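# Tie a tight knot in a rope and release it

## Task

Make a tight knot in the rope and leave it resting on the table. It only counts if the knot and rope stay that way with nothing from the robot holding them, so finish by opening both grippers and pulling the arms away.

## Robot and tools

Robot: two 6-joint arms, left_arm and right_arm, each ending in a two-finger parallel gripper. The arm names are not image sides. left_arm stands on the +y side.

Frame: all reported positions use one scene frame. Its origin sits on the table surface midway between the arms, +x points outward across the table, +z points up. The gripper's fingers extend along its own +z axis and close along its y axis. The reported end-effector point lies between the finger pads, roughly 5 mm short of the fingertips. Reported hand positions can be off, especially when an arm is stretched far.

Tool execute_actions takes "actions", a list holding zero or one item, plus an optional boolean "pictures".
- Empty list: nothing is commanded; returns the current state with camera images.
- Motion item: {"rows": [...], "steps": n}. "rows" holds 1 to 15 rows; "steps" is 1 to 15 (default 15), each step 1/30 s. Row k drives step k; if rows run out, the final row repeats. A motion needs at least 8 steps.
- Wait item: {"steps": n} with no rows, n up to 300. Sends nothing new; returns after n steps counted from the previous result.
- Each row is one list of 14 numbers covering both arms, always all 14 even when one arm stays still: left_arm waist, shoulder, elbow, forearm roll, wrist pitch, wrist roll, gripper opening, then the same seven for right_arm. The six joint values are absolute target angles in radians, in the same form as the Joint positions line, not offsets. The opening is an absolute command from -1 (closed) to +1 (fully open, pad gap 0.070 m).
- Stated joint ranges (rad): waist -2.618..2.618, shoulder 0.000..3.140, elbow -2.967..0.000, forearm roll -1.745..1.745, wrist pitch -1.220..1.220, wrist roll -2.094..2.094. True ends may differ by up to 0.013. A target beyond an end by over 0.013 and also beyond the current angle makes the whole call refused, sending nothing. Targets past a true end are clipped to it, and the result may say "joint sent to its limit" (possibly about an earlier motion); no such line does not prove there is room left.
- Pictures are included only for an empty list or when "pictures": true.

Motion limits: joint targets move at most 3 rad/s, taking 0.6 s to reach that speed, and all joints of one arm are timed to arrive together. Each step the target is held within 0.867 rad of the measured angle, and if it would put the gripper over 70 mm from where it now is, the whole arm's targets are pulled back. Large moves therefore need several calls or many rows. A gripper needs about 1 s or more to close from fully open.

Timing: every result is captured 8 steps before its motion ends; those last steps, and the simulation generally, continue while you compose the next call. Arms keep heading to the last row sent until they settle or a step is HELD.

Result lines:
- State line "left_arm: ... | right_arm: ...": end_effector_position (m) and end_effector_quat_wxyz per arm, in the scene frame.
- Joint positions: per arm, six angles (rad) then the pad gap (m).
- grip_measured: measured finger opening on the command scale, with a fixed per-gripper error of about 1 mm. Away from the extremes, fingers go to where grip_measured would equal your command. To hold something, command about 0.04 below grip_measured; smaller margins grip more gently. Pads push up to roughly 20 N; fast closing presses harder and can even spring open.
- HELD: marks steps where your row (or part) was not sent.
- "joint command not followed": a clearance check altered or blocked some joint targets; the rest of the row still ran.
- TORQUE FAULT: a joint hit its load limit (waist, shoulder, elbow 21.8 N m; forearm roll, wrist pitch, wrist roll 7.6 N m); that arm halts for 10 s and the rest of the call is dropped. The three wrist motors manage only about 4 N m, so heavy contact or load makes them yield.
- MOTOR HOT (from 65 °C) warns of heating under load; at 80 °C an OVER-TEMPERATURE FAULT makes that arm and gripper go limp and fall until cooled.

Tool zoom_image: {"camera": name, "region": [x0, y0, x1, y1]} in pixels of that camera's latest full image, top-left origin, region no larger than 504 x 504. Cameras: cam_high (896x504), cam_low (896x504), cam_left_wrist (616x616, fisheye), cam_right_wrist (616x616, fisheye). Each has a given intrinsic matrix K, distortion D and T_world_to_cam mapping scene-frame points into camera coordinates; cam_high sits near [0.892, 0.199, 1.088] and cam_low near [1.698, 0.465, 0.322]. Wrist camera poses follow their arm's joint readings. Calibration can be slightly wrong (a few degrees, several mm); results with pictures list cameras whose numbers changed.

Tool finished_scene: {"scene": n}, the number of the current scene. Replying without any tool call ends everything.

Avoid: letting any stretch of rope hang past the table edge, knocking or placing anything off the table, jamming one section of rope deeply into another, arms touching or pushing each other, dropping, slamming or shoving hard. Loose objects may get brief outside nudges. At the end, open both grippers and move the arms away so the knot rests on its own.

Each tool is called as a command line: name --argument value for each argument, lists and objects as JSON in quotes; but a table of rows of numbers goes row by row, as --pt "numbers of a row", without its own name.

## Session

execute_actions --actions '[]'

Scene clock: 0.00 s of 10800.00 s.
left_arm: end_effector_position=(+0.2877, +0.6555, +0.1303) grip_measured=+0.99 end_effector_quat_wxyz=(+0.542, -0.458, +0.682, +0.178) | right_arm: end_effector_position=(+0.3690, -0.6094, +0.1344) grip_measured=+0.97 end_effector_quat_wxyz=(+0.187, +0.611, +0.769, +0.014)
Joint positions: left_arm=[ 1.087  1.95  -1.07   0.183 -0.441 -0.41   0.07 ] | right_arm=[-0.884  2.164 -2.01   0.052  1.131  0.605  0.069]
Motor temperatures (°C, as the motors report them): left_arm=[24 26 24 29 29 27] | right_arm=[25 25 26 29 29 25]
camera_calibration (this result's frames):
cam_left_wrist: T_world_to_cam=[[0.821058, -0.524559, 0.225169, 0.0767395], [-0.343379, -0.768951, -0.539264, 0.675937], [0.45602, 0.365449, -0.811476, -0.140998], [0, 0, 0, 1]] pos_world=[0.233393, 0.611544, 0.232813]
cam_right_wrist: T_world_to_cam=[[-0.936681, -0.246444, -0.248785, 0.227473], [-0.318234, 0.895528, 0.311057, 0.624992], [0.146136, 0.370533, -0.917251, 0.416926], [0, 0, 0, 1]] pos_world=[0.351036, -0.658124, 0.24461]

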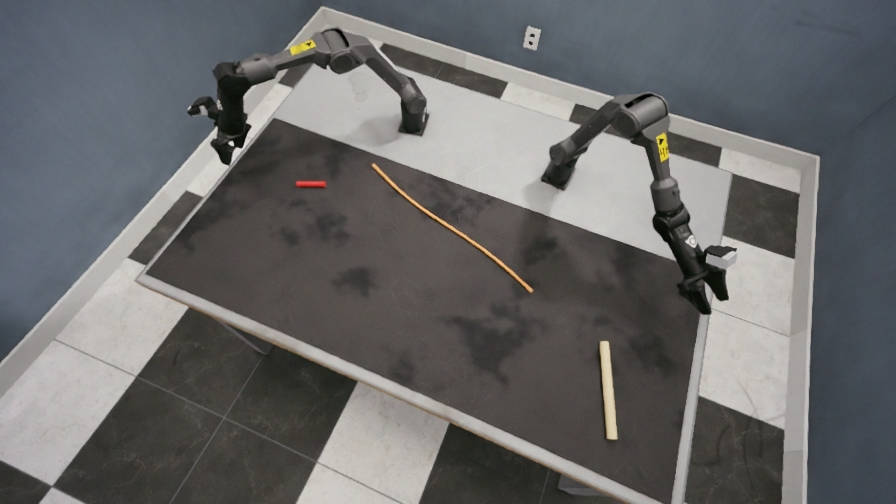

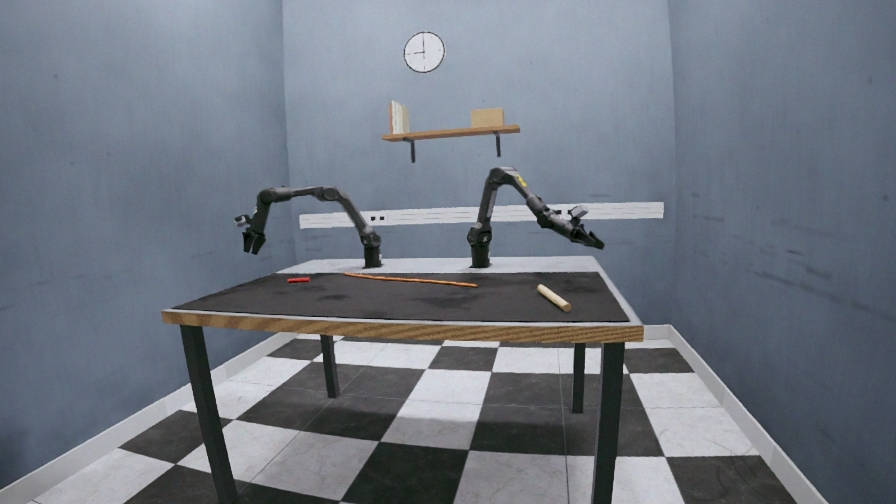

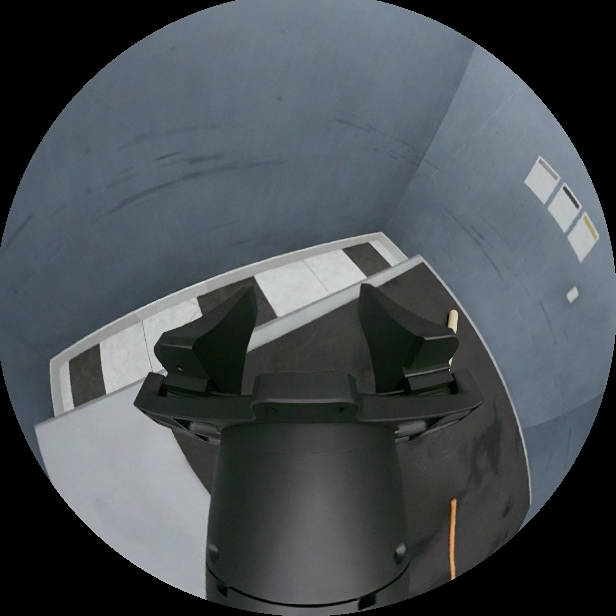

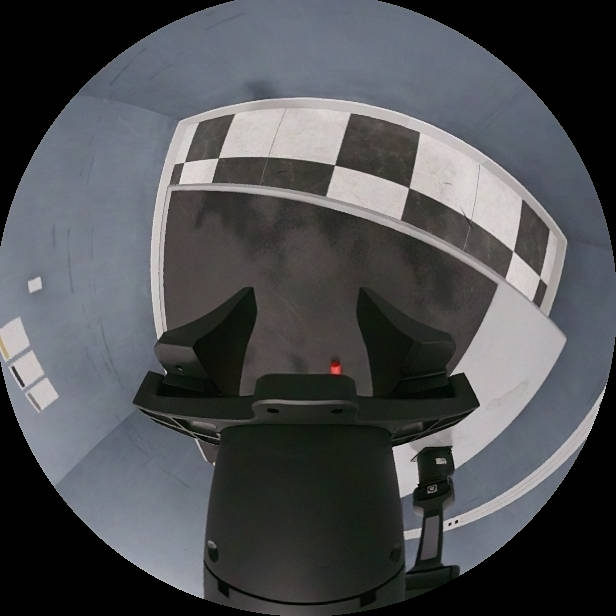

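execute_actions --actions '[{"rows":[[0.125,2.0,-1.51,0,1.168,-1.07,0.6,-0.7,1.45,-0.9,0,1.084,1.5,0.3]]}]'

execute_actions --actions '[{"steps":50}]' --pictures true

Scene clock: 0.83 s of 10800.00 s.
left_arm: end_effector_position=(+0.3402, +0.6204, +0.1264) grip_measured=+0.60 end_effector_quat_wxyz=(+0.528, -0.472, +0.696, +0.116) | right_arm: end_effector_position=(+0.3562, -0.5823, +0.1448) grip_measured=+0.51 end_effector_quat_wxyz=(+0.175, +0.651, +0.738, +0.025)
Joint positions: left_arm=[ 0.958  1.956 -1.135  0.156 -0.309 -0.507  0.056] | right_arm=[-0.857  2.06  -1.88   0.044  1.124  0.736  0.053]
Motor temperatures (°C, as the motors report them): left_arm=[24 26 24 29 30 27] | right_arm=[25 25 26 29 29 25]
Steps of this call (steps 1 to 18: nothing new was sent; steps 19 to 25: the first 7 steps of this action). Readings (joint positions):
19: left_arm=[1.086 1.950 -1.071 0.182 -0.439 -0.410] | right_arm=[-0.884 2.164 -2.009 0.052 1.131 0.606]
20: left_arm=[1.080 1.950 -1.074 0.181 -0.432 -0.416] | right_arm=[-0.883 2.159 -2.003 0.052 1.131 0.613]
22: left_arm=[1.049 1.951 -1.090 0.174 -0.400 -0.440] | right_arm=[-0.877 2.134 -1.970 0.050 1.129 0.645]
25: the state above

Scene clock: 2.50 s of 10800.00 s.
left_arm: end_effector_position=(+0.3706, +0.2253, +0.0639) grip_measured=+0.60 end_effector_quat_wxyz=(+0.000, -0.523, +0.852, -0.000) | right_arm: end_effector_position=(+0.1801, -0.3964, +0.0941) grip_measured=+0.30 end_effector_quat_wxyz=(+0.011, +0.852, +0.523, +0.006)
Joint positions: left_arm=[ 0.125  2.    -1.51  -0.     1.167 -1.07   0.056] | right_arm=[-0.7    1.45  -0.9   -0.     1.084  1.5    0.045]
Motor temperatures (°C, as the motors report them): left_arm=[24 26 24 29 30 27] | right_arm=[25 25 26 29 29 25]
Kept back: nothing.
Steps of this call (steps 1 to 8: the last 8 steps of your previous action; steps 9 to 50: the robot went on to your last target). Readings (joint positions):
1: left_arm=[0.922 1.958 -1.151 0.149 -0.273 -0.531] | right_arm=[-0.849 2.027 -1.838 0.042 1.122 0.777]
2: left_arm=[0.887 1.959 -1.166 0.143 -0.237 -0.554] | right_arm=[-0.839 1.991 -1.792 0.039 1.119 0.821]
4: left_arm=[0.821 1.963 -1.196 0.131 -0.163 -0.598] | right_arm=[-0.822 1.923 -1.688 0.035 1.115 0.904]
8: left_arm=[0.698 1.969 -1.251 0.108 -0.004 -0.681] | right_arm=[-0.791 1.804 -1.487 0.026 1.108 1.054]
50: the state above
camera_calibration (this result's frames):
cam_left_wrist: T_world_to_cam=[[0.87823, -0.478216, -0.00465566, -0.218972], [-0.38805, -0.718265, 0.577505, 0.271593], [-0.279516, -0.505376, -0.816374, 0.393574], [0, 0, 0, 1]] pos_world=[0.40771, 0.289263, 0.163437]
cam_right_wrist: T_world_to_cam=[[-0.888896, 0.457581, -0.0220026, 0.342065], [0.365003, 0.736443, 0.569582, 0.176247], [0.276833, 0.498268, -0.82164, 0.346682], [0, 0, 0, 1]] pos_world=[0.143756, -0.459059, 0.191987]

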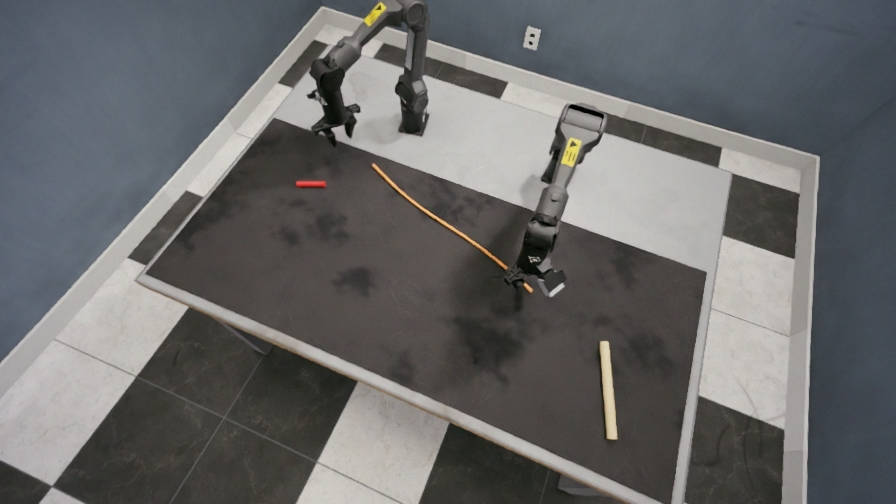

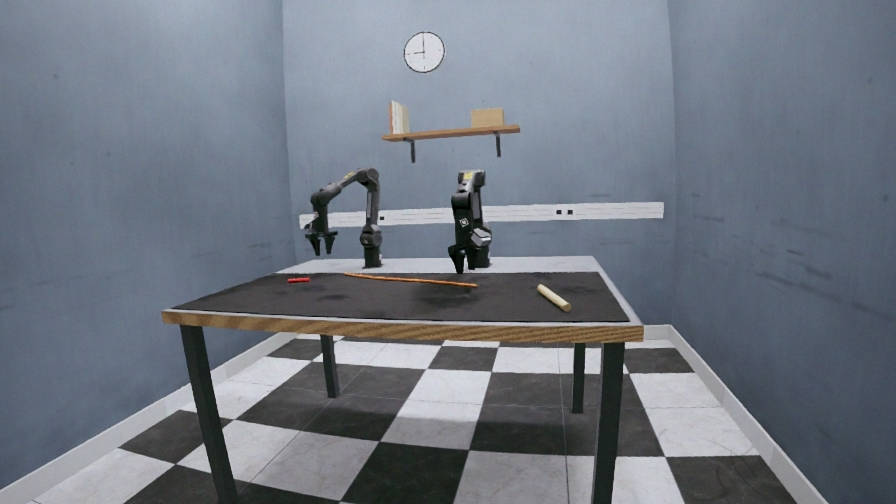

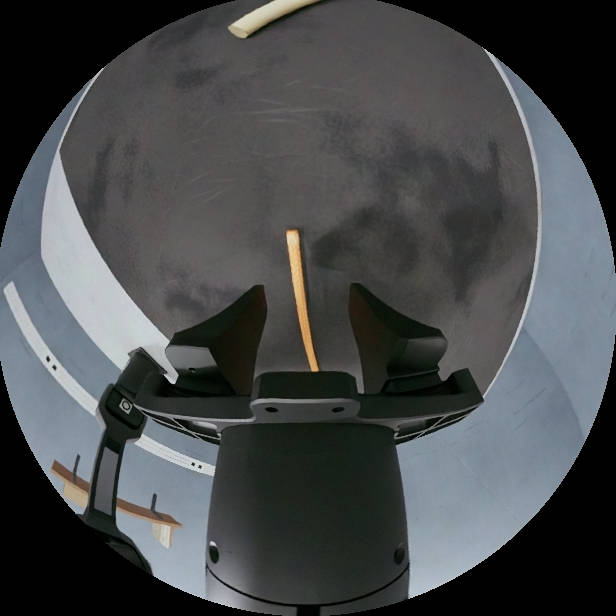

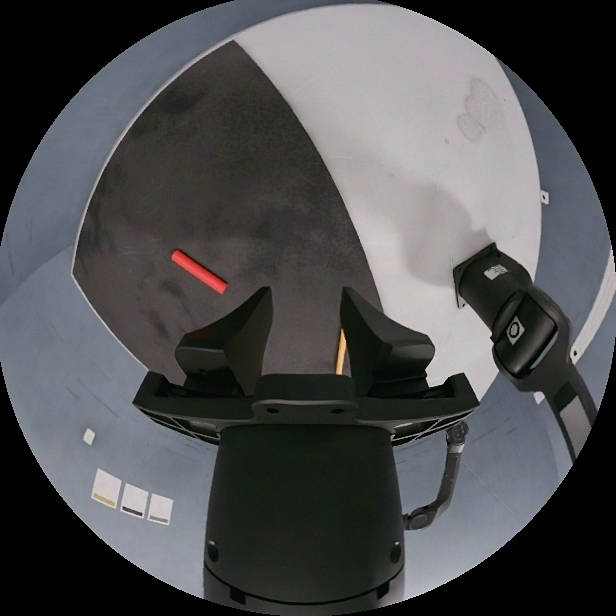

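execute_actions --actions '[{"rows":[[0.14,2.054,-1.376,0,0.98,-1.2,0.1,-0.7,1.45,-0.9,0,1.084,1.5,0.3]]}]'

execute_actions --actions '[{"rows":[[0.14,2.054,-1.376,0,0.98,-1.2,-0.8,-0.7,1.45,-0.9,0,1.084,1.5,0.3]]}]'

execute_actions --actions '[{"steps":12}]'

Scene clock: 4.07 s of 10800.00 s.
left_arm: end_effector_position=(+0.3672, +0.2292, +0.0287) grip_measured=+0.13 end_effector_quat_wxyz=(+0.000, -0.564, +0.826, -0.000) | right_arm: end_effector_position=(+0.1800, -0.3964, +0.0940) grip_measured=+0.30 end_effector_quat_wxyz=(+0.011, +0.852, +0.523, +0.006)
Joint positions: left_arm=[ 0.135  2.036 -1.419 -0.     1.041 -1.158  0.04 ] | right_arm=[-0.7    1.45  -0.9   -0.     1.084  1.5    0.045]
Motor temperatures (°C, as the motors report them): left_arm=[24 26 24 29 30 27] | right_arm=[25 25 26 29 29 25]
Steps of this call (steps 1 to 15: the robot went on to your last target; steps 16 to 40: nothing new was sent; steps 41 to 47: the first 7 steps of this action). Readings (joint positions):
41: left_arm=[0.125 2.000 -1.510 -0.000 1.167 -1.070] | right_arm=[-0.700 1.450 -0.900 -0.000 1.084 1.500]
42: left_arm=[0.126 2.001 -1.505 -0.000 1.161 -1.075] | right_arm=[-0.700 1.450 -0.900 -0.000 1.084 1.500]
44: left_arm=[0.128 2.010 -1.482 -0.000 1.128 -1.097] | right_arm=[-0.700 1.450 -0.900 -0.000 1.084 1.500]
47: the state above

Scene clock: 4.57 s of 10800.00 s.
left_arm: end_effector_position=(+0.3652, +0.2309, +0.0125) grip_measured=-0.37 end_effector_quat_wxyz=(+0.002, -0.583, +0.812, -0.001) | right_arm: end_effector_position=(+0.1800, -0.3964, +0.0940) grip_measured=+0.30 end_effector_quat_wxyz=(+0.011, +0.852, +0.523, +0.006)
Joint positions: left_arm=[ 0.14   2.053 -1.377  0.     0.977 -1.2    0.022] | right_arm=[-0.7    1.45  -0.9   -0.     1.084  1.5    0.046]
Motor temperatures (°C, as the motors report them): left_arm=[24 26 24 29 30 27] | right_arm=[25 25 26 29 29 25]
Steps of this call (steps 1 to 8: the last 8 steps of your previous action; steps 9 to 15: the first 7 steps of this action). Readings (joint positions):
9: left_arm=[0.140 2.052 -1.376 -0.001 0.980 -1.200] | right_arm=[-0.700 1.450 -0.900 -0.000 1.084 1.500]
10: left_arm=[0.140 2.053 -1.376 -0.001 0.977 -1.200] | right_arm=[-0.700 1.450 -0.900 -0.000 1.084 1.500]
12: left_arm=[0.140 2.053 -1.377 0.000 0.977 -1.200] | right_arm=[-0.700 1.450 -0.900 -0.000 1.084 1.500]
15: the state above

Scene clock: 4.97 s of 10800.00 s.
left_arm: end_effector_position=(+0.3646, +0.2310, +0.0124) grip_measured=-0.77 end_effector_quat_wxyz=(+0.001, -0.583, +0.812, -0.000) | right_arm: end_effector_position=(+0.1800, -0.3963, +0.0940) grip_measured=+0.30 end_effector_quat_wxyz=(+0.011, +0.852, +0.523, +0.006)
Joint positions: left_arm=[ 0.14   2.053 -1.377  0.     0.979 -1.2    0.008] | right_arm=[-0.7    1.45  -0.9   -0.     1.084  1.5    0.046]
Motor temperatures (°C, as the motors report them): left_arm=[24 26 24 29 30 27] | right_arm=[25 25 26 29 29 25]
Kept back: nothing.
Steps of this call (steps 1 to 8: the last 8 steps of your previous action; steps 9 to 12: the robot went on to your last target). Readings (joint positions):
1: left_arm=[0.140 2.053 -1.377 0.000 0.977 -1.200] | right_arm=[-0.700 1.450 -0.900 -0.000 1.084 1.500]
2: left_arm=[0.140 2.053 -1.377 0.000 0.978 -1.200] | right_arm=[-0.700 1.450 -0.900 -0.000 1.084 1.500]
4: left_arm=[0.140 2.053 -1.377 0.000 0.979 -1.200] | right_arm=[-0.700 1.450 -0.900 -0.000 1.084 1.500]
8: left_arm=[0.140 2.053 -1.377 0.000 0.979 -1.200] | right_arm=[-0.700 1.450 -0.900 -0.000 1.084 1.500]
12: the state above

execute_actions --actions '[{"rows":[[0.72,1.803,-1.104,0,0.959,-1.0,-0.81,-0.7,1.45,-0.9,0,1.084,1.5,0.3]]}]'

execute_actions --actions '[{"steps":20}]'

execute_actions --actions '[{"rows":[[0.25,2.16,-1.69,0,1.188,0,-0.81,-0.7,1.45,-0.9,0,1.084,1.5,0.3]]}]'

execute_actions --actions '[{"steps":18}]'

execute_actions --actions '[{"rows":[[-0.35,2.239,-1.829,0,1.22,1.3,-0.81,-0.7,1.45,-0.9,0,1.084,1.5,0.3]]}]'

execute_actions --actions '[{"steps":28}]' --pictures true

Scene clock: 5.57 s of 10800.00 s.
left_arm: end_effector_position=(+0.3421, +0.2786, +0.0167) grip_measured=-0.77 end_effector_quat_wxyz=(-0.006, -0.618, +0.786, +0.003) | right_arm: end_effector_position=(+0.1800, -0.3963, +0.0940) grip_measured=+0.30 end_effector_quat_wxyz=(+0.011, +0.852, +0.523, +0.006)
Joint positions: left_arm=[ 0.272  2.004 -1.311  0.001  0.979 -1.154  0.008] | right_arm=[-0.7    1.45  -0.9   -0.     1.084  1.5    0.046]
Motor temperatures (°C, as the motors report them): left_arm=[24 26 24 29 30 27] | right_arm=[25 25 26 29 29 25]
Steps of this call (steps 1 to 11: the robot went on to your last target; steps 12 to 18: the first 7 steps of this action). Readings (joint positions):
12: left_arm=[0.141 2.053 -1.376 -0.000 0.980 -1.200] | right_arm=[-0.700 1.450 -0.900 -0.000 1.084 1.500]
13: left_arm=[0.147 2.051 -1.373 -0.003 0.980 -1.197] | right_arm=[-0.700 1.450 -0.900 -0.000 1.084 1.500]
15: left_arm=[0.179 2.040 -1.356 -0.002 0.981 -1.186] | right_arm=[-0.700 1.450 -0.900 -0.000 1.084 1.500]
18: the state above

Scene clock: 6.23 s of 10800.00 s.
left_arm: end_effector_position=(+0.2385, +0.4006, +0.0413) grip_measured=-0.77 end_effector_quat_wxyz=(-0.000, +0.726, -0.688, +0.000) | right_arm: end_effector_position=(+0.1800, -0.3963, +0.0940) grip_measured=+0.30 end_effector_quat_wxyz=(+0.011, +0.852, +0.523, +0.006)
Joint positions: left_arm=[ 0.719  1.802 -1.103 -0.     0.959 -1.     0.008] | right_arm=[-0.7    1.45  -0.9   -0.     1.084  1.5    0.046]
Motor temperatures (°C, as the motors report them): left_arm=[24 27 24 29 30 27] | right_arm=[25 25 26 29 29 25]
Kept back: nothing.
Steps of this call (steps 1 to 8: the last 8 steps of your previous action; steps 9 to 20: the robot went on to your last target). Readings (joint positions):
1: left_arm=[0.313 1.986 -1.293 0.001 0.977 -1.140] | right_arm=[-0.700 1.450 -0.900 -0.000 1.084 1.500]
2: left_arm=[0.356 1.968 -1.273 0.001 0.976 -1.126] | right_arm=[-0.700 1.450 -0.900 -0.000 1.084 1.500]
4: left_arm=[0.440 1.931 -1.235 0.001 0.972 -1.097] | right_arm=[-0.700 1.450 -0.900 -0.000 1.084 1.500]
8: left_arm=[0.607 1.856 -1.157 0.001 0.965 -1.040] | right_arm=[-0.700 1.450 -0.900 -0.000 1.084 1.500]
20: the state above

Scene clock: 6.47 s of 10800.00 s.
left_arm: end_effector_position=(+0.2667, +0.3919, +0.0432) grip_measured=-0.77 end_effector_quat_wxyz=(-0.001, +0.653, -0.757, +0.000) | right_arm: end_effector_position=(+0.1800, -0.3963, +0.0940) grip_measured=+0.30 end_effector_quat_wxyz=(+0.011, +0.852, +0.523, +0.006)
Joint positions: left_arm=[ 0.65   1.855 -1.192 -0.     0.993 -0.868  0.008] | right_arm=[-0.7    1.45  -0.9   -0.     1.084  1.5    0.046]
Motor temperatures (°C, as the motors report them): left_arm=[24 27 25 29 30 27] | right_arm=[25 25 26 29 29 25]
Steps of this call (steps 1 to 7: the first 7 steps of this action). Readings (joint positions):
1: left_arm=[0.719 1.803 -1.104 -0.000 0.959 -0.999] | right_arm=[-0.700 1.450 -0.900 -0.000 1.084 1.500]
2: left_arm=[0.715 1.806 -1.109 -0.000 0.961 -0.992] | right_arm=[-0.700 1.450 -0.900 -0.000 1.084 1.500]
4: left_arm=[0.698 1.819 -1.131 -0.000 0.969 -0.959] | right_arm=[-0.700 1.450 -0.900 -0.000 1.084 1.500]
7: the state above

Scene clock: 7.07 s of 10800.00 s.
left_arm: end_effector_position=(+0.4007, +0.2833, +0.0412) grip_measured=-0.77 end_effector_quat_wxyz=(-0.000, -0.093, +0.996, -0.000) | right_arm: end_effector_position=(+0.1800, -0.3963, +0.0940) grip_measured=+0.30 end_effector_quat_wxyz=(+0.011, +0.852, +0.523, +0.006)
Joint positions: left_arm=[ 0.259  2.153 -1.678 -0.     1.183 -0.022  0.008] | right_arm=[-0.7    1.45  -0.9    0.     1.084  1.5    0.046]
Motor temperatures (°C, as the motors report them): left_arm=[24 27 25 29 30 27] | right_arm=[25 25 26 29 29 25]
Kept back: nothing.
Steps of this call (steps 1 to 8: the last 8 steps of your previous action; steps 9 to 18: the robot went on to your last target). Readings (joint positions):
1: left_arm=[0.628 1.872 -1.218 -0.000 1.003 -0.827] | right_arm=[-0.700 1.450 -0.900 -0.000 1.084 1.500]
2: left_arm=[0.605 1.890 -1.248 -0.000 1.015 -0.780] | right_arm=[-0.700 1.450 -0.900 -0.000 1.084 1.500]
4: left_arm=[0.551 1.930 -1.315 -0.000 1.041 -0.670] | right_arm=[-0.700 1.450 -0.900 -0.000 1.084 1.500]
8: left_arm=[0.447 2.010 -1.444 -0.000 1.091 -0.438] | right_arm=[-0.700 1.450 -0.900 -0.000 1.084 1.500]
18: the state above

Scene clock: 7.30 s of 10800.00 s.
left_arm: end_effector_position=(+0.4154, +0.2263, +0.0412) grip_measured=-0.77 end_effector_quat_wxyz=(+0.003, +0.093, +0.996, +0.001) | right_arm: end_effector_position=(+0.1800, -0.3963, +0.0940) grip_measured=+0.30 end_effector_quat_wxyz=(+0.011, +0.852, +0.523, +0.006)
Joint positions: left_arm=[ 0.124  2.181 -1.727  0.001  1.197  0.216  0.008] | right_arm=[-0.7    1.45  -0.9    0.     1.084  1.5    0.046]
Motor temperatures (°C, as the motors report them): left_arm=[24 27 25 29 30 27] | right_arm=[25 25 26 29 29 25]
Steps of this call (steps 1 to 7: the first 7 steps of this action). Readings (joint positions):
1: left_arm=[0.252 2.158 -1.685 -0.000 1.186 -0.006] | right_arm=[-0.700 1.450 -0.900 0.000 1.084 1.500]
2: left_arm=[0.242 2.162 -1.693 0.000 1.189 0.015] | right_arm=[-0.700 1.450 -0.900 0.000 1.084 1.500]
4: left_arm=[0.206 2.170 -1.707 0.001 1.193 0.079] | right_arm=[-0.700 1.450 -0.900 0.000 1.084 1.500]
7: the state above

Scene clock: 8.23 s of 10800.00 s.
left_arm: end_effector_position=(+0.3907, +0.0172, +0.0403) grip_measured=-0.77 end_effector_quat_wxyz=(+0.013, +0.766, +0.643, +0.006) | right_arm: end_effector_position=(+0.1800, -0.3963, +0.0940) grip_measured=+0.30 end_effector_quat_wxyz=(+0.011, +0.852, +0.523, +0.006)
Joint positions: left_arm=[-0.35   2.239 -1.829 -0.     1.22   1.3    0.008] | right_arm=[-0.7    1.45  -0.9    0.     1.084  1.5    0.045]
Motor temperatures (°C, as the motors report them): left_arm=[24 27 25 29 30 27] | right_arm=[25 25 26 29 29 25]
Kept back: nothing.
Steps of this call (steps 1 to 8: the last 8 steps of your previous action; steps 9 to 28: the robot went on to your last target). Readings (joint positions):
1: left_arm=[0.093 2.184 -1.733 0.001 1.198 0.268] | right_arm=[-0.700 1.450 -0.900 0.000 1.084 1.500]
2: left_arm=[0.064 2.188 -1.739 0.000 1.200 0.321] | right_arm=[-0.700 1.450 -0.900 0.000 1.084 1.500]
4: left_arm=[0.010 2.194 -1.751 0.000 1.202 0.432] | right_arm=[-0.700 1.450 -0.900 0.000 1.084 1.500]
8: left_arm=[-0.090 2.207 -1.772 0.000 1.207 0.673] | right_arm=[-0.700 1.450 -0.900 0.000 1.084 1.500]
28: the state above
camera_calibration (this result's frames):
cam_left_wrist: T_world_to_cam=[[-0.97918, 0.200404, -0.0323217, 0.378876], [0.146339, 0.807238, 0.571798, -0.0913007], [0.140682, 0.555163, -0.819758, 0.0925387], [0, 0, 0, 1]] pos_world=[0.37133, -0.0536009, 0.140311]
cam_right_wrist: T_world_to_cam=[[-0.88887, 0.45766, -0.0213872, 0.341895], [0.365351, 0.736208, 0.569663, 0.17612], [0.276457, 0.498542, -0.8216, 0.346792], [0, 0, 0, 1]] pos_world=[0.143681, -0.459023, 0.191907]

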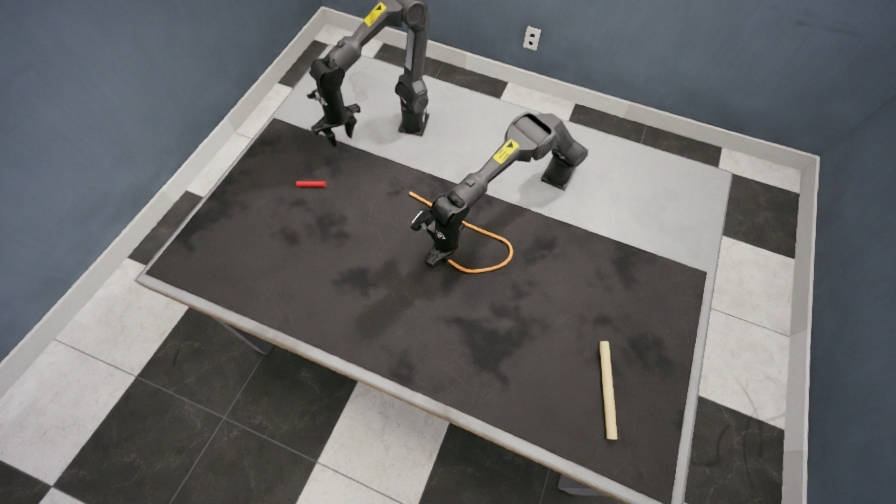

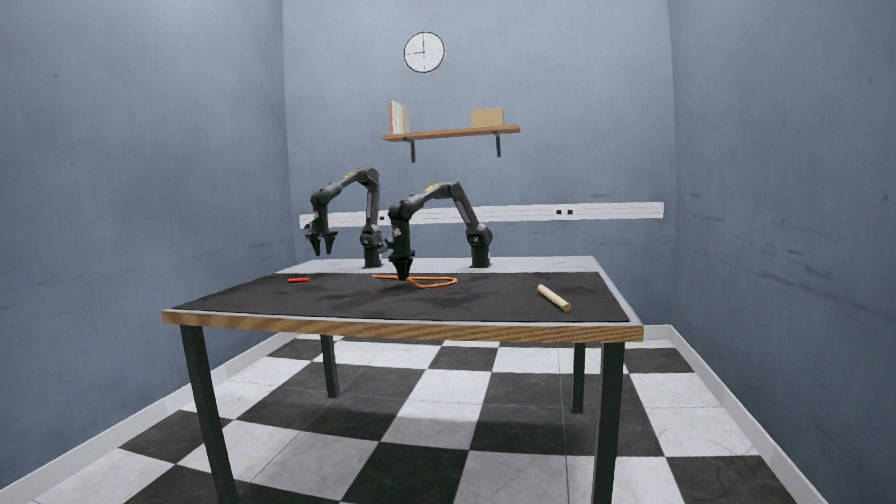

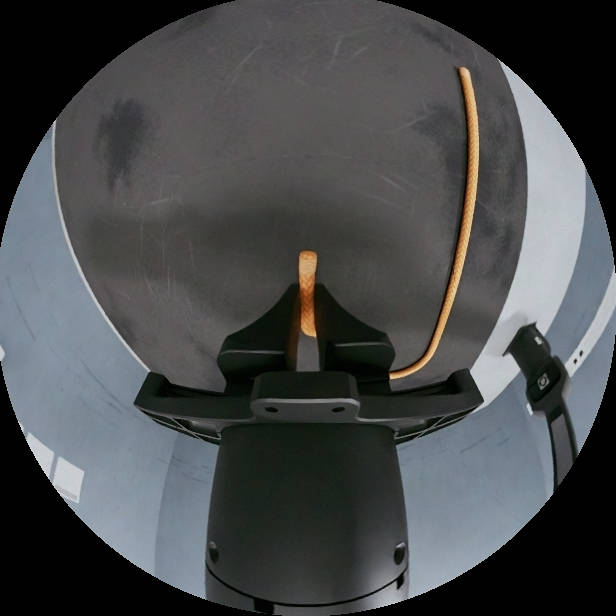

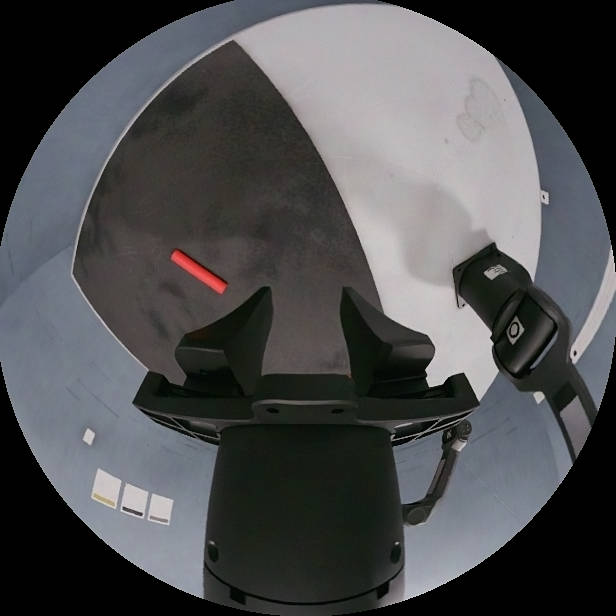

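execute_actions --actions '[{"rows":[[-0.6,2.2,-1.76,0,1.21,1.9,-0.81,-0.7,1.45,-0.9,0,1.084,1.5,0.3]]}]'

execute_actions --actions '[{"steps":13}]'

execute_actions --actions '[{"rows":[[-0.856,1.803,-1.104,0,0.959,2.09,-0.81,-0.7,1.45,-0.9,0,1.084,1.5,0.3]]}]'

execute_actions --actions '[{"steps":17}]'

execute_actions --actions '[{"rows":[[-0.856,1.857,-1.056,0,0.857,2.09,-0.81,-0.7,1.45,-0.9,0,1.084,1.5,0.3]],"steps":11}]'

execute_actions --actions '[{"rows":[[-0.856,1.857,-1.056,0,0.857,2.09,-0.1,-0.7,1.45,-0.9,0,1.084,1.5,0.3]],"steps":10}]'

execute_actions --actions '[{"rows":[[-0.856,1.803,-1.104,0,0.959,2.09,-0.1,-0.7,1.45,-0.9,0,1.084,1.5,0.3]],"steps":10}]'

execute_actions --actions '[{"rows":[[-0.856,1.803,-1.104,0,0.959,-1.05,-0.1,-0.7,1.45,-0.9,0,1.084,1.5,0.3]]}]'

execute_actions --actions '[{"steps":44}]'

execute_actions --actions '[{"rows":[[-0.856,1.861,-1.052,0,0.849,-1.05,-0.1,-0.7,1.45,-0.9,0,1.084,1.5,0.3]],"steps":12}]'

execute_actions --actions '[{"rows":[[-0.856,1.861,-1.052,0,0.849,-1.05,-0.81,-0.7,1.45,-0.9,0,1.084,1.5,0.3]]}]'

execute_actions --actions '[{"steps":8}]' --pictures true

Scene clock: 9.50 s of 10800.00 s.
left_arm: end_effector_position=(+0.3770, -0.0028, +0.0397) grip_measured=-0.77 end_effector_quat_wxyz=(+0.010, +0.822, +0.570, +0.005) | right_arm: end_effector_position=(+0.1800, -0.3963, +0.0940) grip_measured=+0.30 end_effector_quat_wxyz=(+0.011, +0.852, +0.523, +0.006)
Joint positions: left_arm=[-0.403  2.232 -1.815  0.001  1.218  1.432  0.008] | right_arm=[-0.7    1.45  -0.9    0.     1.084  1.5    0.045]
Motor temperatures (°C, as the motors report them): left_arm=[24 27 25 29 30 27] | right_arm=[25 25 26 29 29 25]
Steps of this call (steps 1 to 30: the robot went on to your last target; step 31: nothing new was sent; steps 32 to 38: the first 7 steps of this action). Readings (joint positions):
32: left_arm=[-0.350 2.239 -1.829 0.000 1.220 1.301] | right_arm=[-0.700 1.450 -0.900 0.000 1.084 1.500]
33: left_arm=[-0.352 2.239 -1.829 0.000 1.220 1.307] | right_arm=[-0.700 1.450 -0.900 0.000 1.084 1.500]
35: left_arm=[-0.365 2.238 -1.826 0.001 1.220 1.340] | right_arm=[-0.700 1.450 -0.900 0.000 1.084 1.500]
38: the state above

Scene clock: 9.93 s of 10800.00 s.
left_arm: end_effector_position=(+0.3184, -0.0697, +0.0408) grip_measured=-0.77 end_effector_quat_wxyz=(+0.003, +0.963, +0.271, +0.002) | right_arm: end_effector_position=(+0.1800, -0.3963, +0.0940) grip_measured=+0.30 end_effector_quat_wxyz=(+0.011, +0.852, +0.523, +0.006)
Joint positions: left_arm=[-0.6    2.2   -1.76  -0.001  1.21   1.898  0.008] | right_arm=[-0.7    1.45  -0.9    0.     1.084  1.5    0.045]
Motor temperatures (°C, as the motors report them): left_arm=[24 27 25 29 30 27] | right_arm=[25 25 26 29 29 25]
Kept back: nothing.
Steps of this call (steps 1 to 8: the last 8 steps of your previous action; steps 9 to 13: the robot went on to your last target). Readings (joint positions):
1: left_arm=[-0.421 2.230 -1.810 0.001 1.217 1.473] | right_arm=[-0.700 1.450 -0.900 0.000 1.084 1.500]
2: left_arm=[-0.441 2.226 -1.804 0.001 1.217 1.520] | right_arm=[-0.700 1.450 -0.900 0.000 1.084 1.500]
4: left_arm=[-0.487 2.219 -1.792 0.001 1.215 1.630] | right_arm=[-0.700 1.450 -0.900 0.000 1.084 1.500]
8: left_arm=[-0.563 2.206 -1.771 -0.001 1.212 1.806] | right_arm=[-0.700 1.450 -0.900 0.000 1.084 1.500]
13: the state above

Scene clock: 10.17 s of 10800.00 s.
left_arm: end_effector_position=(+0.2847, -0.0747, +0.0429) grip_measured=-0.77 end_effector_quat_wxyz=(+0.002, +0.978, +0.210, +0.002) | right_arm: end_effector_position=(+0.1800, -0.3963, +0.0940) grip_measured=+0.30 end_effector_quat_wxyz=(+0.011, +0.852, +0.523, +0.006)
Joint positions: left_arm=[-0.661  2.119 -1.625  0.     1.159  1.964  0.008] | right_arm=[-0.7    1.45  -0.9    0.     1.084  1.5    0.045]
Motor temperatures (°C, as the motors report them): left_arm=[24 27 25 29 30 27] | right_arm=[25 25 26 29 29 25]
Steps of this call (steps 1 to 7: the first 7 steps of this action). Readings (joint positions):
1: left_arm=[-0.602 2.199 -1.758 -0.000 1.209 1.902] | right_arm=[-0.700 1.450 -0.900 0.000 1.084 1.500]
2: left_arm=[-0.605 2.195 -1.751 0.000 1.206 1.907] | right_arm=[-0.700 1.450 -0.900 0.000 1.084 1.500]
4: left_arm=[-0.620 2.175 -1.717 0.000 1.194 1.926] | right_arm=[-0.700 1.450 -0.900 0.000 1.084 1.500]
7: the state above

Scene clock: 10.73 s of 10800.00 s.
left_arm: end_effector_position=(+0.1651, -0.0475, +0.0415) grip_measured=-0.77 end_effector_quat_wxyz=(+0.000, +0.999, +0.051, +0.000) | right_arm: end_effector_position=(+0.1800, -0.3963, +0.0940) grip_measured=+0.30 end_effector_quat_wxyz=(+0.011, +0.852, +0.523, +0.006)
Joint positions: left_arm=[-0.856  1.802 -1.104  0.     0.959  2.09   0.008] | right_arm=[-0.7    1.45  -0.9    0.     1.084  1.5    0.046]
Motor temperatures (°C, as the motors report them): left_arm=[24 27 25 29 30 27] | right_arm=[25 25 26 29 29 25]
Kept back: nothing.
Steps of this call (steps 1 to 8: the last 8 steps of your previous action; steps 9 to 17: the robot went on to your last target). Readings (joint positions):
1: left_arm=[-0.679 2.094 -1.583 0.000 1.143 1.977] | right_arm=[-0.700 1.450 -0.900 0.000 1.084 1.500]
2: left_arm=[-0.699 2.065 -1.536 0.000 1.125 1.989] | right_arm=[-0.700 1.450 -0.900 0.000 1.084 1.500]
4: left_arm=[-0.739 2.000 -1.429 0.000 1.084 2.014] | right_arm=[-0.700 1.450 -0.900 0.000 1.084 1.500]
8: left_arm=[-0.809 1.881 -1.234 0.000 1.010 2.059] | right_arm=[-0.700 1.450 -0.900 0.000 1.084 1.500]
17: the state above

Scene clock: 10.83 s of 10800.00 s.
left_arm: end_effector_position=(+0.1658, -0.0485, +0.0365) grip_measured=-0.77 end_effector_quat_wxyz=(+0.002, +0.999, +0.051, +0.001) | right_arm: end_effector_position=(+0.1800, -0.3963, +0.0940) grip_measured=+0.30 end_effector_quat_wxyz=(+0.011, +0.852, +0.523, +0.006)
Joint positions: left_arm=[-0.856  1.812 -1.096  0.     0.937  2.09   0.008] | right_arm=[-0.7    1.45  -0.9    0.     1.084  1.5    0.046]
Motor temperatures (°C, as the motors report them): left_arm=[24 27 25 29 30 27] | right_arm=[25 25 26 29 29 25]
Steps of this call (steps 1 to 3: the first 3 steps of this action). Readings (joint positions):
1: left_arm=[-0.856 1.802 -1.104 0.000 0.958 2.090] | right_arm=[-0.700 1.450 -0.900 0.000 1.084 1.500]
2: left_arm=[-0.856 1.806 -1.102 0.000 0.951 2.090] | right_arm=[-0.700 1.450 -0.900 0.000 1.084 1.500]
3: the state above

Scene clock: 11.17 s of 10800.00 s.
left_arm: end_effector_position=(+0.1650, -0.0473, +0.0130) grip_measured=-0.64 end_effector_quat_wxyz=(-0.001, +0.999, +0.051, -0.001) | right_arm: end_effector_position=(+0.1800, -0.3963, +0.0940) grip_measured=+0.30 end_effector_quat_wxyz=(+0.011, +0.852, +0.523, +0.006)
Joint positions: left_arm=[-0.856  1.859 -1.055  0.     0.857  2.09   0.013] | right_arm=[-0.7    1.45  -0.9    0.     1.084  1.5    0.045]
Motor temperatures (°C, as the motors report them): left_arm=[24 27 25 29 30 27] | right_arm=[25 25 26 29 29 25]
Steps of this call (steps 1 to 8: the last 8 steps of your previous action; steps 9 to 10: the first 2 steps of this action). Readings (joint positions):
9: left_arm=[-0.856 1.859 -1.055 0.000 0.857 2.090] | right_arm=[-0.700 1.450 -0.900 0.000 1.084 1.500]
10: the state above

Scene clock: 11.50 s of 10800.00 s.
left_arm: end_effector_position=(+0.1651, -0.0474, +0.0155) grip_measured=-0.10 end_effector_quat_wxyz=(-0.001, +0.999, +0.051, -0.000) | right_arm: end_effector_position=(+0.1800, -0.3963, +0.0940) grip_measured=+0.30 end_effector_quat_wxyz=(+0.011, +0.852, +0.523, +0.006)
Joint positions: left_arm=[-0.856  1.854 -1.059  0.     0.865  2.09   0.032] | right_arm=[-0.7    1.45  -0.9    0.     1.084  1.5    0.045]
Motor temperatures (°C, as the motors report them): left_arm=[24 27 25 29 30 27] | right_arm=[25 25 26 29 29 25]
Steps of this call (steps 1 to 8: the last 8 steps of your previous action; steps 9 to 10: the first 2 steps of this action). Readings (joint positions):
9: left_arm=[-0.856 1.857 -1.057 0.000 0.858 2.090] | right_arm=[-0.700 1.450 -0.900 0.000 1.084 1.500]
10: the state above

Scene clock: 12.00 s of 10800.00 s.
left_arm: end_effector_position=(+0.1652, -0.0475, +0.0414) grip_measured=-0.10 end_effector_quat_wxyz=(+0.000, +0.993, +0.116, +0.000) | right_arm: end_effector_position=(+0.1800, -0.3963, +0.0940) grip_measured=+0.30 end_effector_quat_wxyz=(+0.011, +0.852, +0.523, +0.006)
Joint positions: left_arm=[-0.856  1.802 -1.104 -0.     0.959  1.958  0.032] | right_arm=[-0.7    1.45  -0.9    0.     1.084  1.5    0.046]
Motor temperatures (°C, as the motors report them): left_arm=[24 27 25 29 30 27] | right_arm=[25 25 26 29 29 25]
Steps of this call (steps 1 to 8: the last 8 steps of your previous action; steps 9 to 15: the first 7 steps of this action). Readings (joint positions):
9: left_arm=[-0.856 1.800 -1.105 -0.000 0.960 2.089] | right_arm=[-0.700 1.450 -0.900 0.000 1.084 1.500]
10: left_arm=[-0.856 1.801 -1.105 -0.000 0.959 2.083] | right_arm=[-0.700 1.450 -0.900 0.000 1.084 1.500]
12: left_arm=[-0.856 1.801 -1.104 -0.000 0.959 2.050] | right_arm=[-0.700 1.450 -0.900 0.000 1.084 1.500]
15: the state above

Scene clock: 13.47 s of 10800.00 s.
left_arm: end_effector_position=(+0.1651, -0.0474, +0.0411) grip_measured=-0.10 end_effector_quat_wxyz=(-0.000, -0.050, +0.999, -0.000) | right_arm: end_effector_position=(+0.1800, -0.3963, +0.0940) grip_measured=+0.30 end_effector_quat_wxyz=(+0.011, +0.852, +0.523, +0.006)
Joint positions: left_arm=[-0.856  1.803 -1.104 -0.     0.959 -1.05   0.032] | right_arm=[-0.7    1.45  -0.9    0.     1.084  1.5    0.045]
Motor temperatures (°C, as the motors report them): left_arm=[24 27 25 29 30 27] | right_arm=[25 25 26 29 29 25]
Kept back: nothing.
Steps of this call (steps 1 to 8: the last 8 steps of your previous action; steps 9 to 44: the robot went on to your last target). Readings (joint positions):
1: left_arm=[-0.856 1.802 -1.104 -0.000 0.959 1.917] | right_arm=[-0.700 1.450 -0.900 0.000 1.084 1.500]
2: left_arm=[-0.856 1.802 -1.104 -0.000 0.959 1.870] | right_arm=[-0.700 1.450 -0.900 0.000 1.084 1.500]
4: left_arm=[-0.856 1.803 -1.104 -0.000 0.959 1.760] | right_arm=[-0.700 1.450 -0.900 0.000 1.084 1.500]
8: left_arm=[-0.856 1.803 -1.104 -0.000 0.959 1.473] | right_arm=[-0.700 1.450 -0.900 0.000 1.084 1.500]
44: the state above

Scene clock: 13.60 s of 10800.00 s.
left_arm: end_effector_position=(+0.1655, -0.0480, +0.0307) grip_measured=-0.10 end_effector_quat_wxyz=(+0.001, -0.050, +0.999, -0.001) | right_arm: end_effector_position=(+0.1800, -0.3963, +0.0940) grip_measured=+0.30 end_effector_quat_wxyz=(+0.011, +0.852, +0.523, +0.006)
Joint positions: left_arm=[-0.856  1.823 -1.085 -0.     0.918 -1.05   0.032] | right_arm=[-0.7    1.45  -0.9    0.     1.084  1.5    0.045]
Motor temperatures (°C, as the motors report them): left_arm=[24 27 25 29 30 27] | right_arm=[25 25 26 29 29 25]
Steps of this call (steps 1 to 4: the first 4 steps of this action). Readings (joint positions):
1: left_arm=[-0.856 1.804 -1.103 -0.000 0.958 -1.050] | right_arm=[-0.700 1.450 -0.900 0.000 1.084 1.500]
2: left_arm=[-0.856 1.807 -1.100 -0.000 0.951 -1.050] | right_arm=[-0.700 1.450 -0.900 0.000 1.084 1.500]
4: the state above

Scene clock: 14.10 s of 10800.00 s.
left_arm: end_effector_position=(+0.1655, -0.0481, +0.0118) grip_measured=-0.57 end_effector_quat_wxyz=(+0.001, -0.050, +0.999, -0.002) | right_arm: end_effector_position=(+0.1800, -0.3963, +0.0940) grip_measured=+0.30 end_effector_quat_wxyz=(+0.011, +0.852, +0.523, +0.006)
Joint positions: left_arm=[-0.856  1.86  -1.052 -0.     0.846 -1.05   0.015] | right_arm=[-0.7    1.45  -0.9    0.     1.084  1.5    0.045]
Motor temperatures (°C, as the motors report them): left_arm=[24 27 25 29 30 27] | right_arm=[25 25 26 29 29 25]
Steps of this call (steps 1 to 8: the last 8 steps of your previous action; steps 9 to 15: the first 7 steps of this action). Readings (joint positions):
9: left_arm=[-0.856 1.860 -1.052 -0.001 0.849 -1.050] | right_arm=[-0.700 1.450 -0.900 0.000 1.084 1.500]
10: left_arm=[-0.856 1.860 -1.052 -0.001 0.847 -1.050] | right_arm=[-0.700 1.450 -0.900 0.000 1.084 1.500]
12: left_arm=[-0.856 1.860 -1.052 -0.001 0.846 -1.050] | right_arm=[-0.700 1.450 -0.900 0.000 1.084 1.500]
15: the state above

Scene clock: 14.37 s of 10800.00 s.
left_arm: end_effector_position=(+0.1653, -0.0477, +0.0118) grip_measured=-0.77 end_effector_quat_wxyz=(+0.000, -0.050, +0.999, -0.001) | right_arm: end_effector_position=(+0.1800, -0.3963, +0.0940) grip_measured=+0.30 end_effector_quat_wxyz=(+0.011, +0.852, +0.523, +0.006)
Joint positions: left_arm=[-0.856  1.861 -1.052  0.     0.848 -1.05   0.008] | right_arm=[-0.7    1.45  -0.9    0.     1.084  1.5    0.045]
Motor temperatures (°C, as the motors report them): left_arm=[24 27 25 29 30 27] | right_arm=[25 25 26 29 29 25]
Kept back: nothing.
Steps of this call (steps 1 to 8: the last 8 steps of your previous action). Readings (joint positions):
1: left_arm=[-0.856 1.860 -1.052 -0.000 0.847 -1.050] | right_arm=[-0.700 1.450 -0.900 0.000 1.084 1.500]
2: left_arm=[-0.856 1.860 -1.052 -0.000 0.847 -1.050] | right_arm=[-0.700 1.450 -0.900 0.000 1.084 1.500]
4: left_arm=[-0.856 1.860 -1.052 -0.000 0.848 -1.050] | right_arm=[-0.700 1.450 -0.900 0.000 1.084 1.500]
8: the state above
camera_calibration (this result's frames):
cam_left_wrist: T_world_to_cam=[[0.0707436, -0.997487, -0.00395756, -0.060798], [-0.814471, -0.0600534, 0.577088, 0.12782], [-0.575875, -0.0376019, -0.816672, 0.227035], [0, 0, 0, 1]] pos_world=[0.23915, -0.0444323, 0.111409]
cam_right_wrist: T_world_to_cam=[[-0.88887, 0.45766, -0.0213868, 0.341895], [0.365352, 0.736208, 0.569663, 0.17612], [0.276457, 0.498542, -0.8216, 0.346792], [0, 0, 0, 1]] pos_world=[0.143681, -0.459023, 0.191907]

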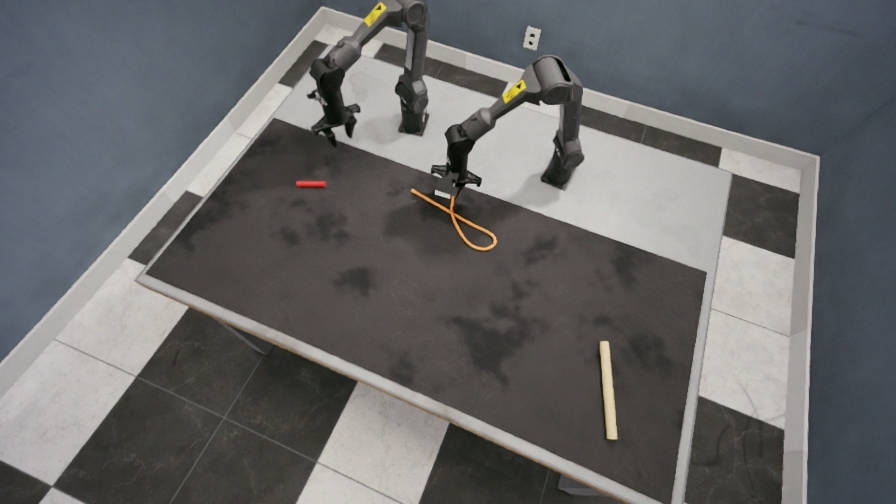

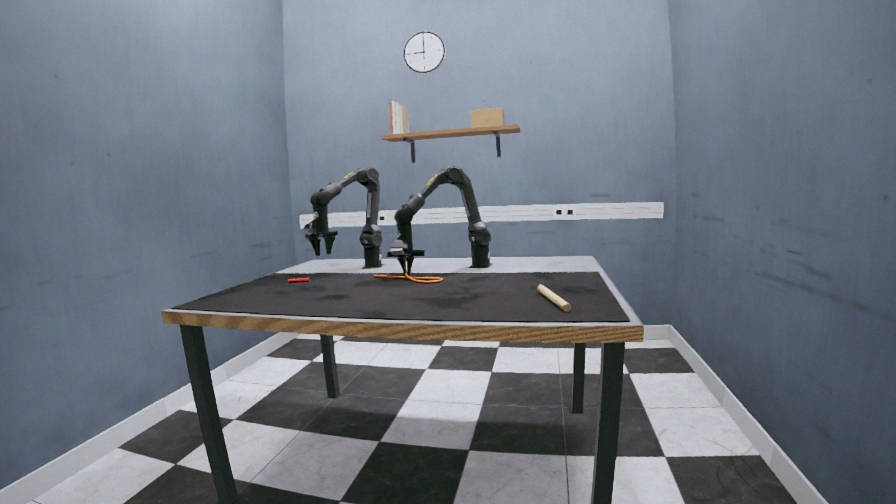

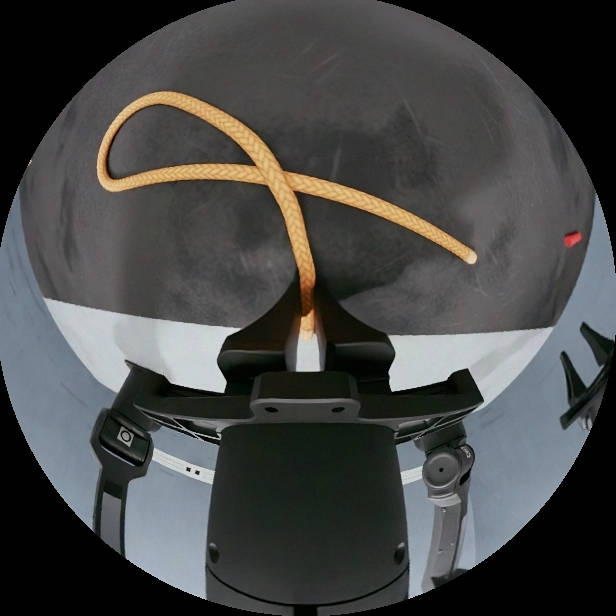

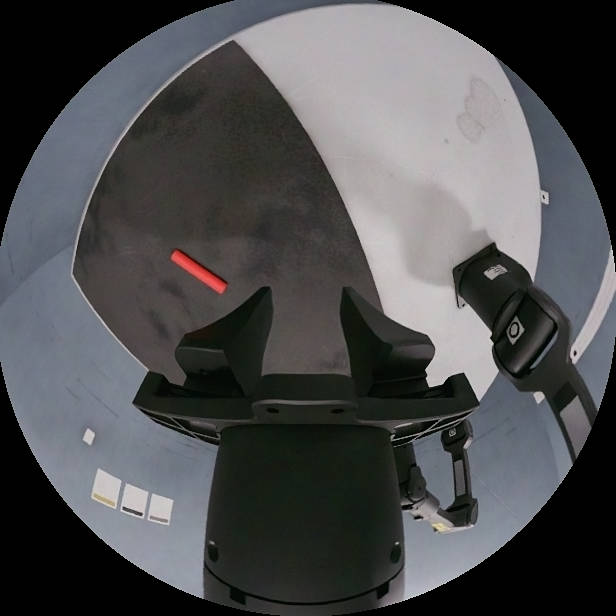

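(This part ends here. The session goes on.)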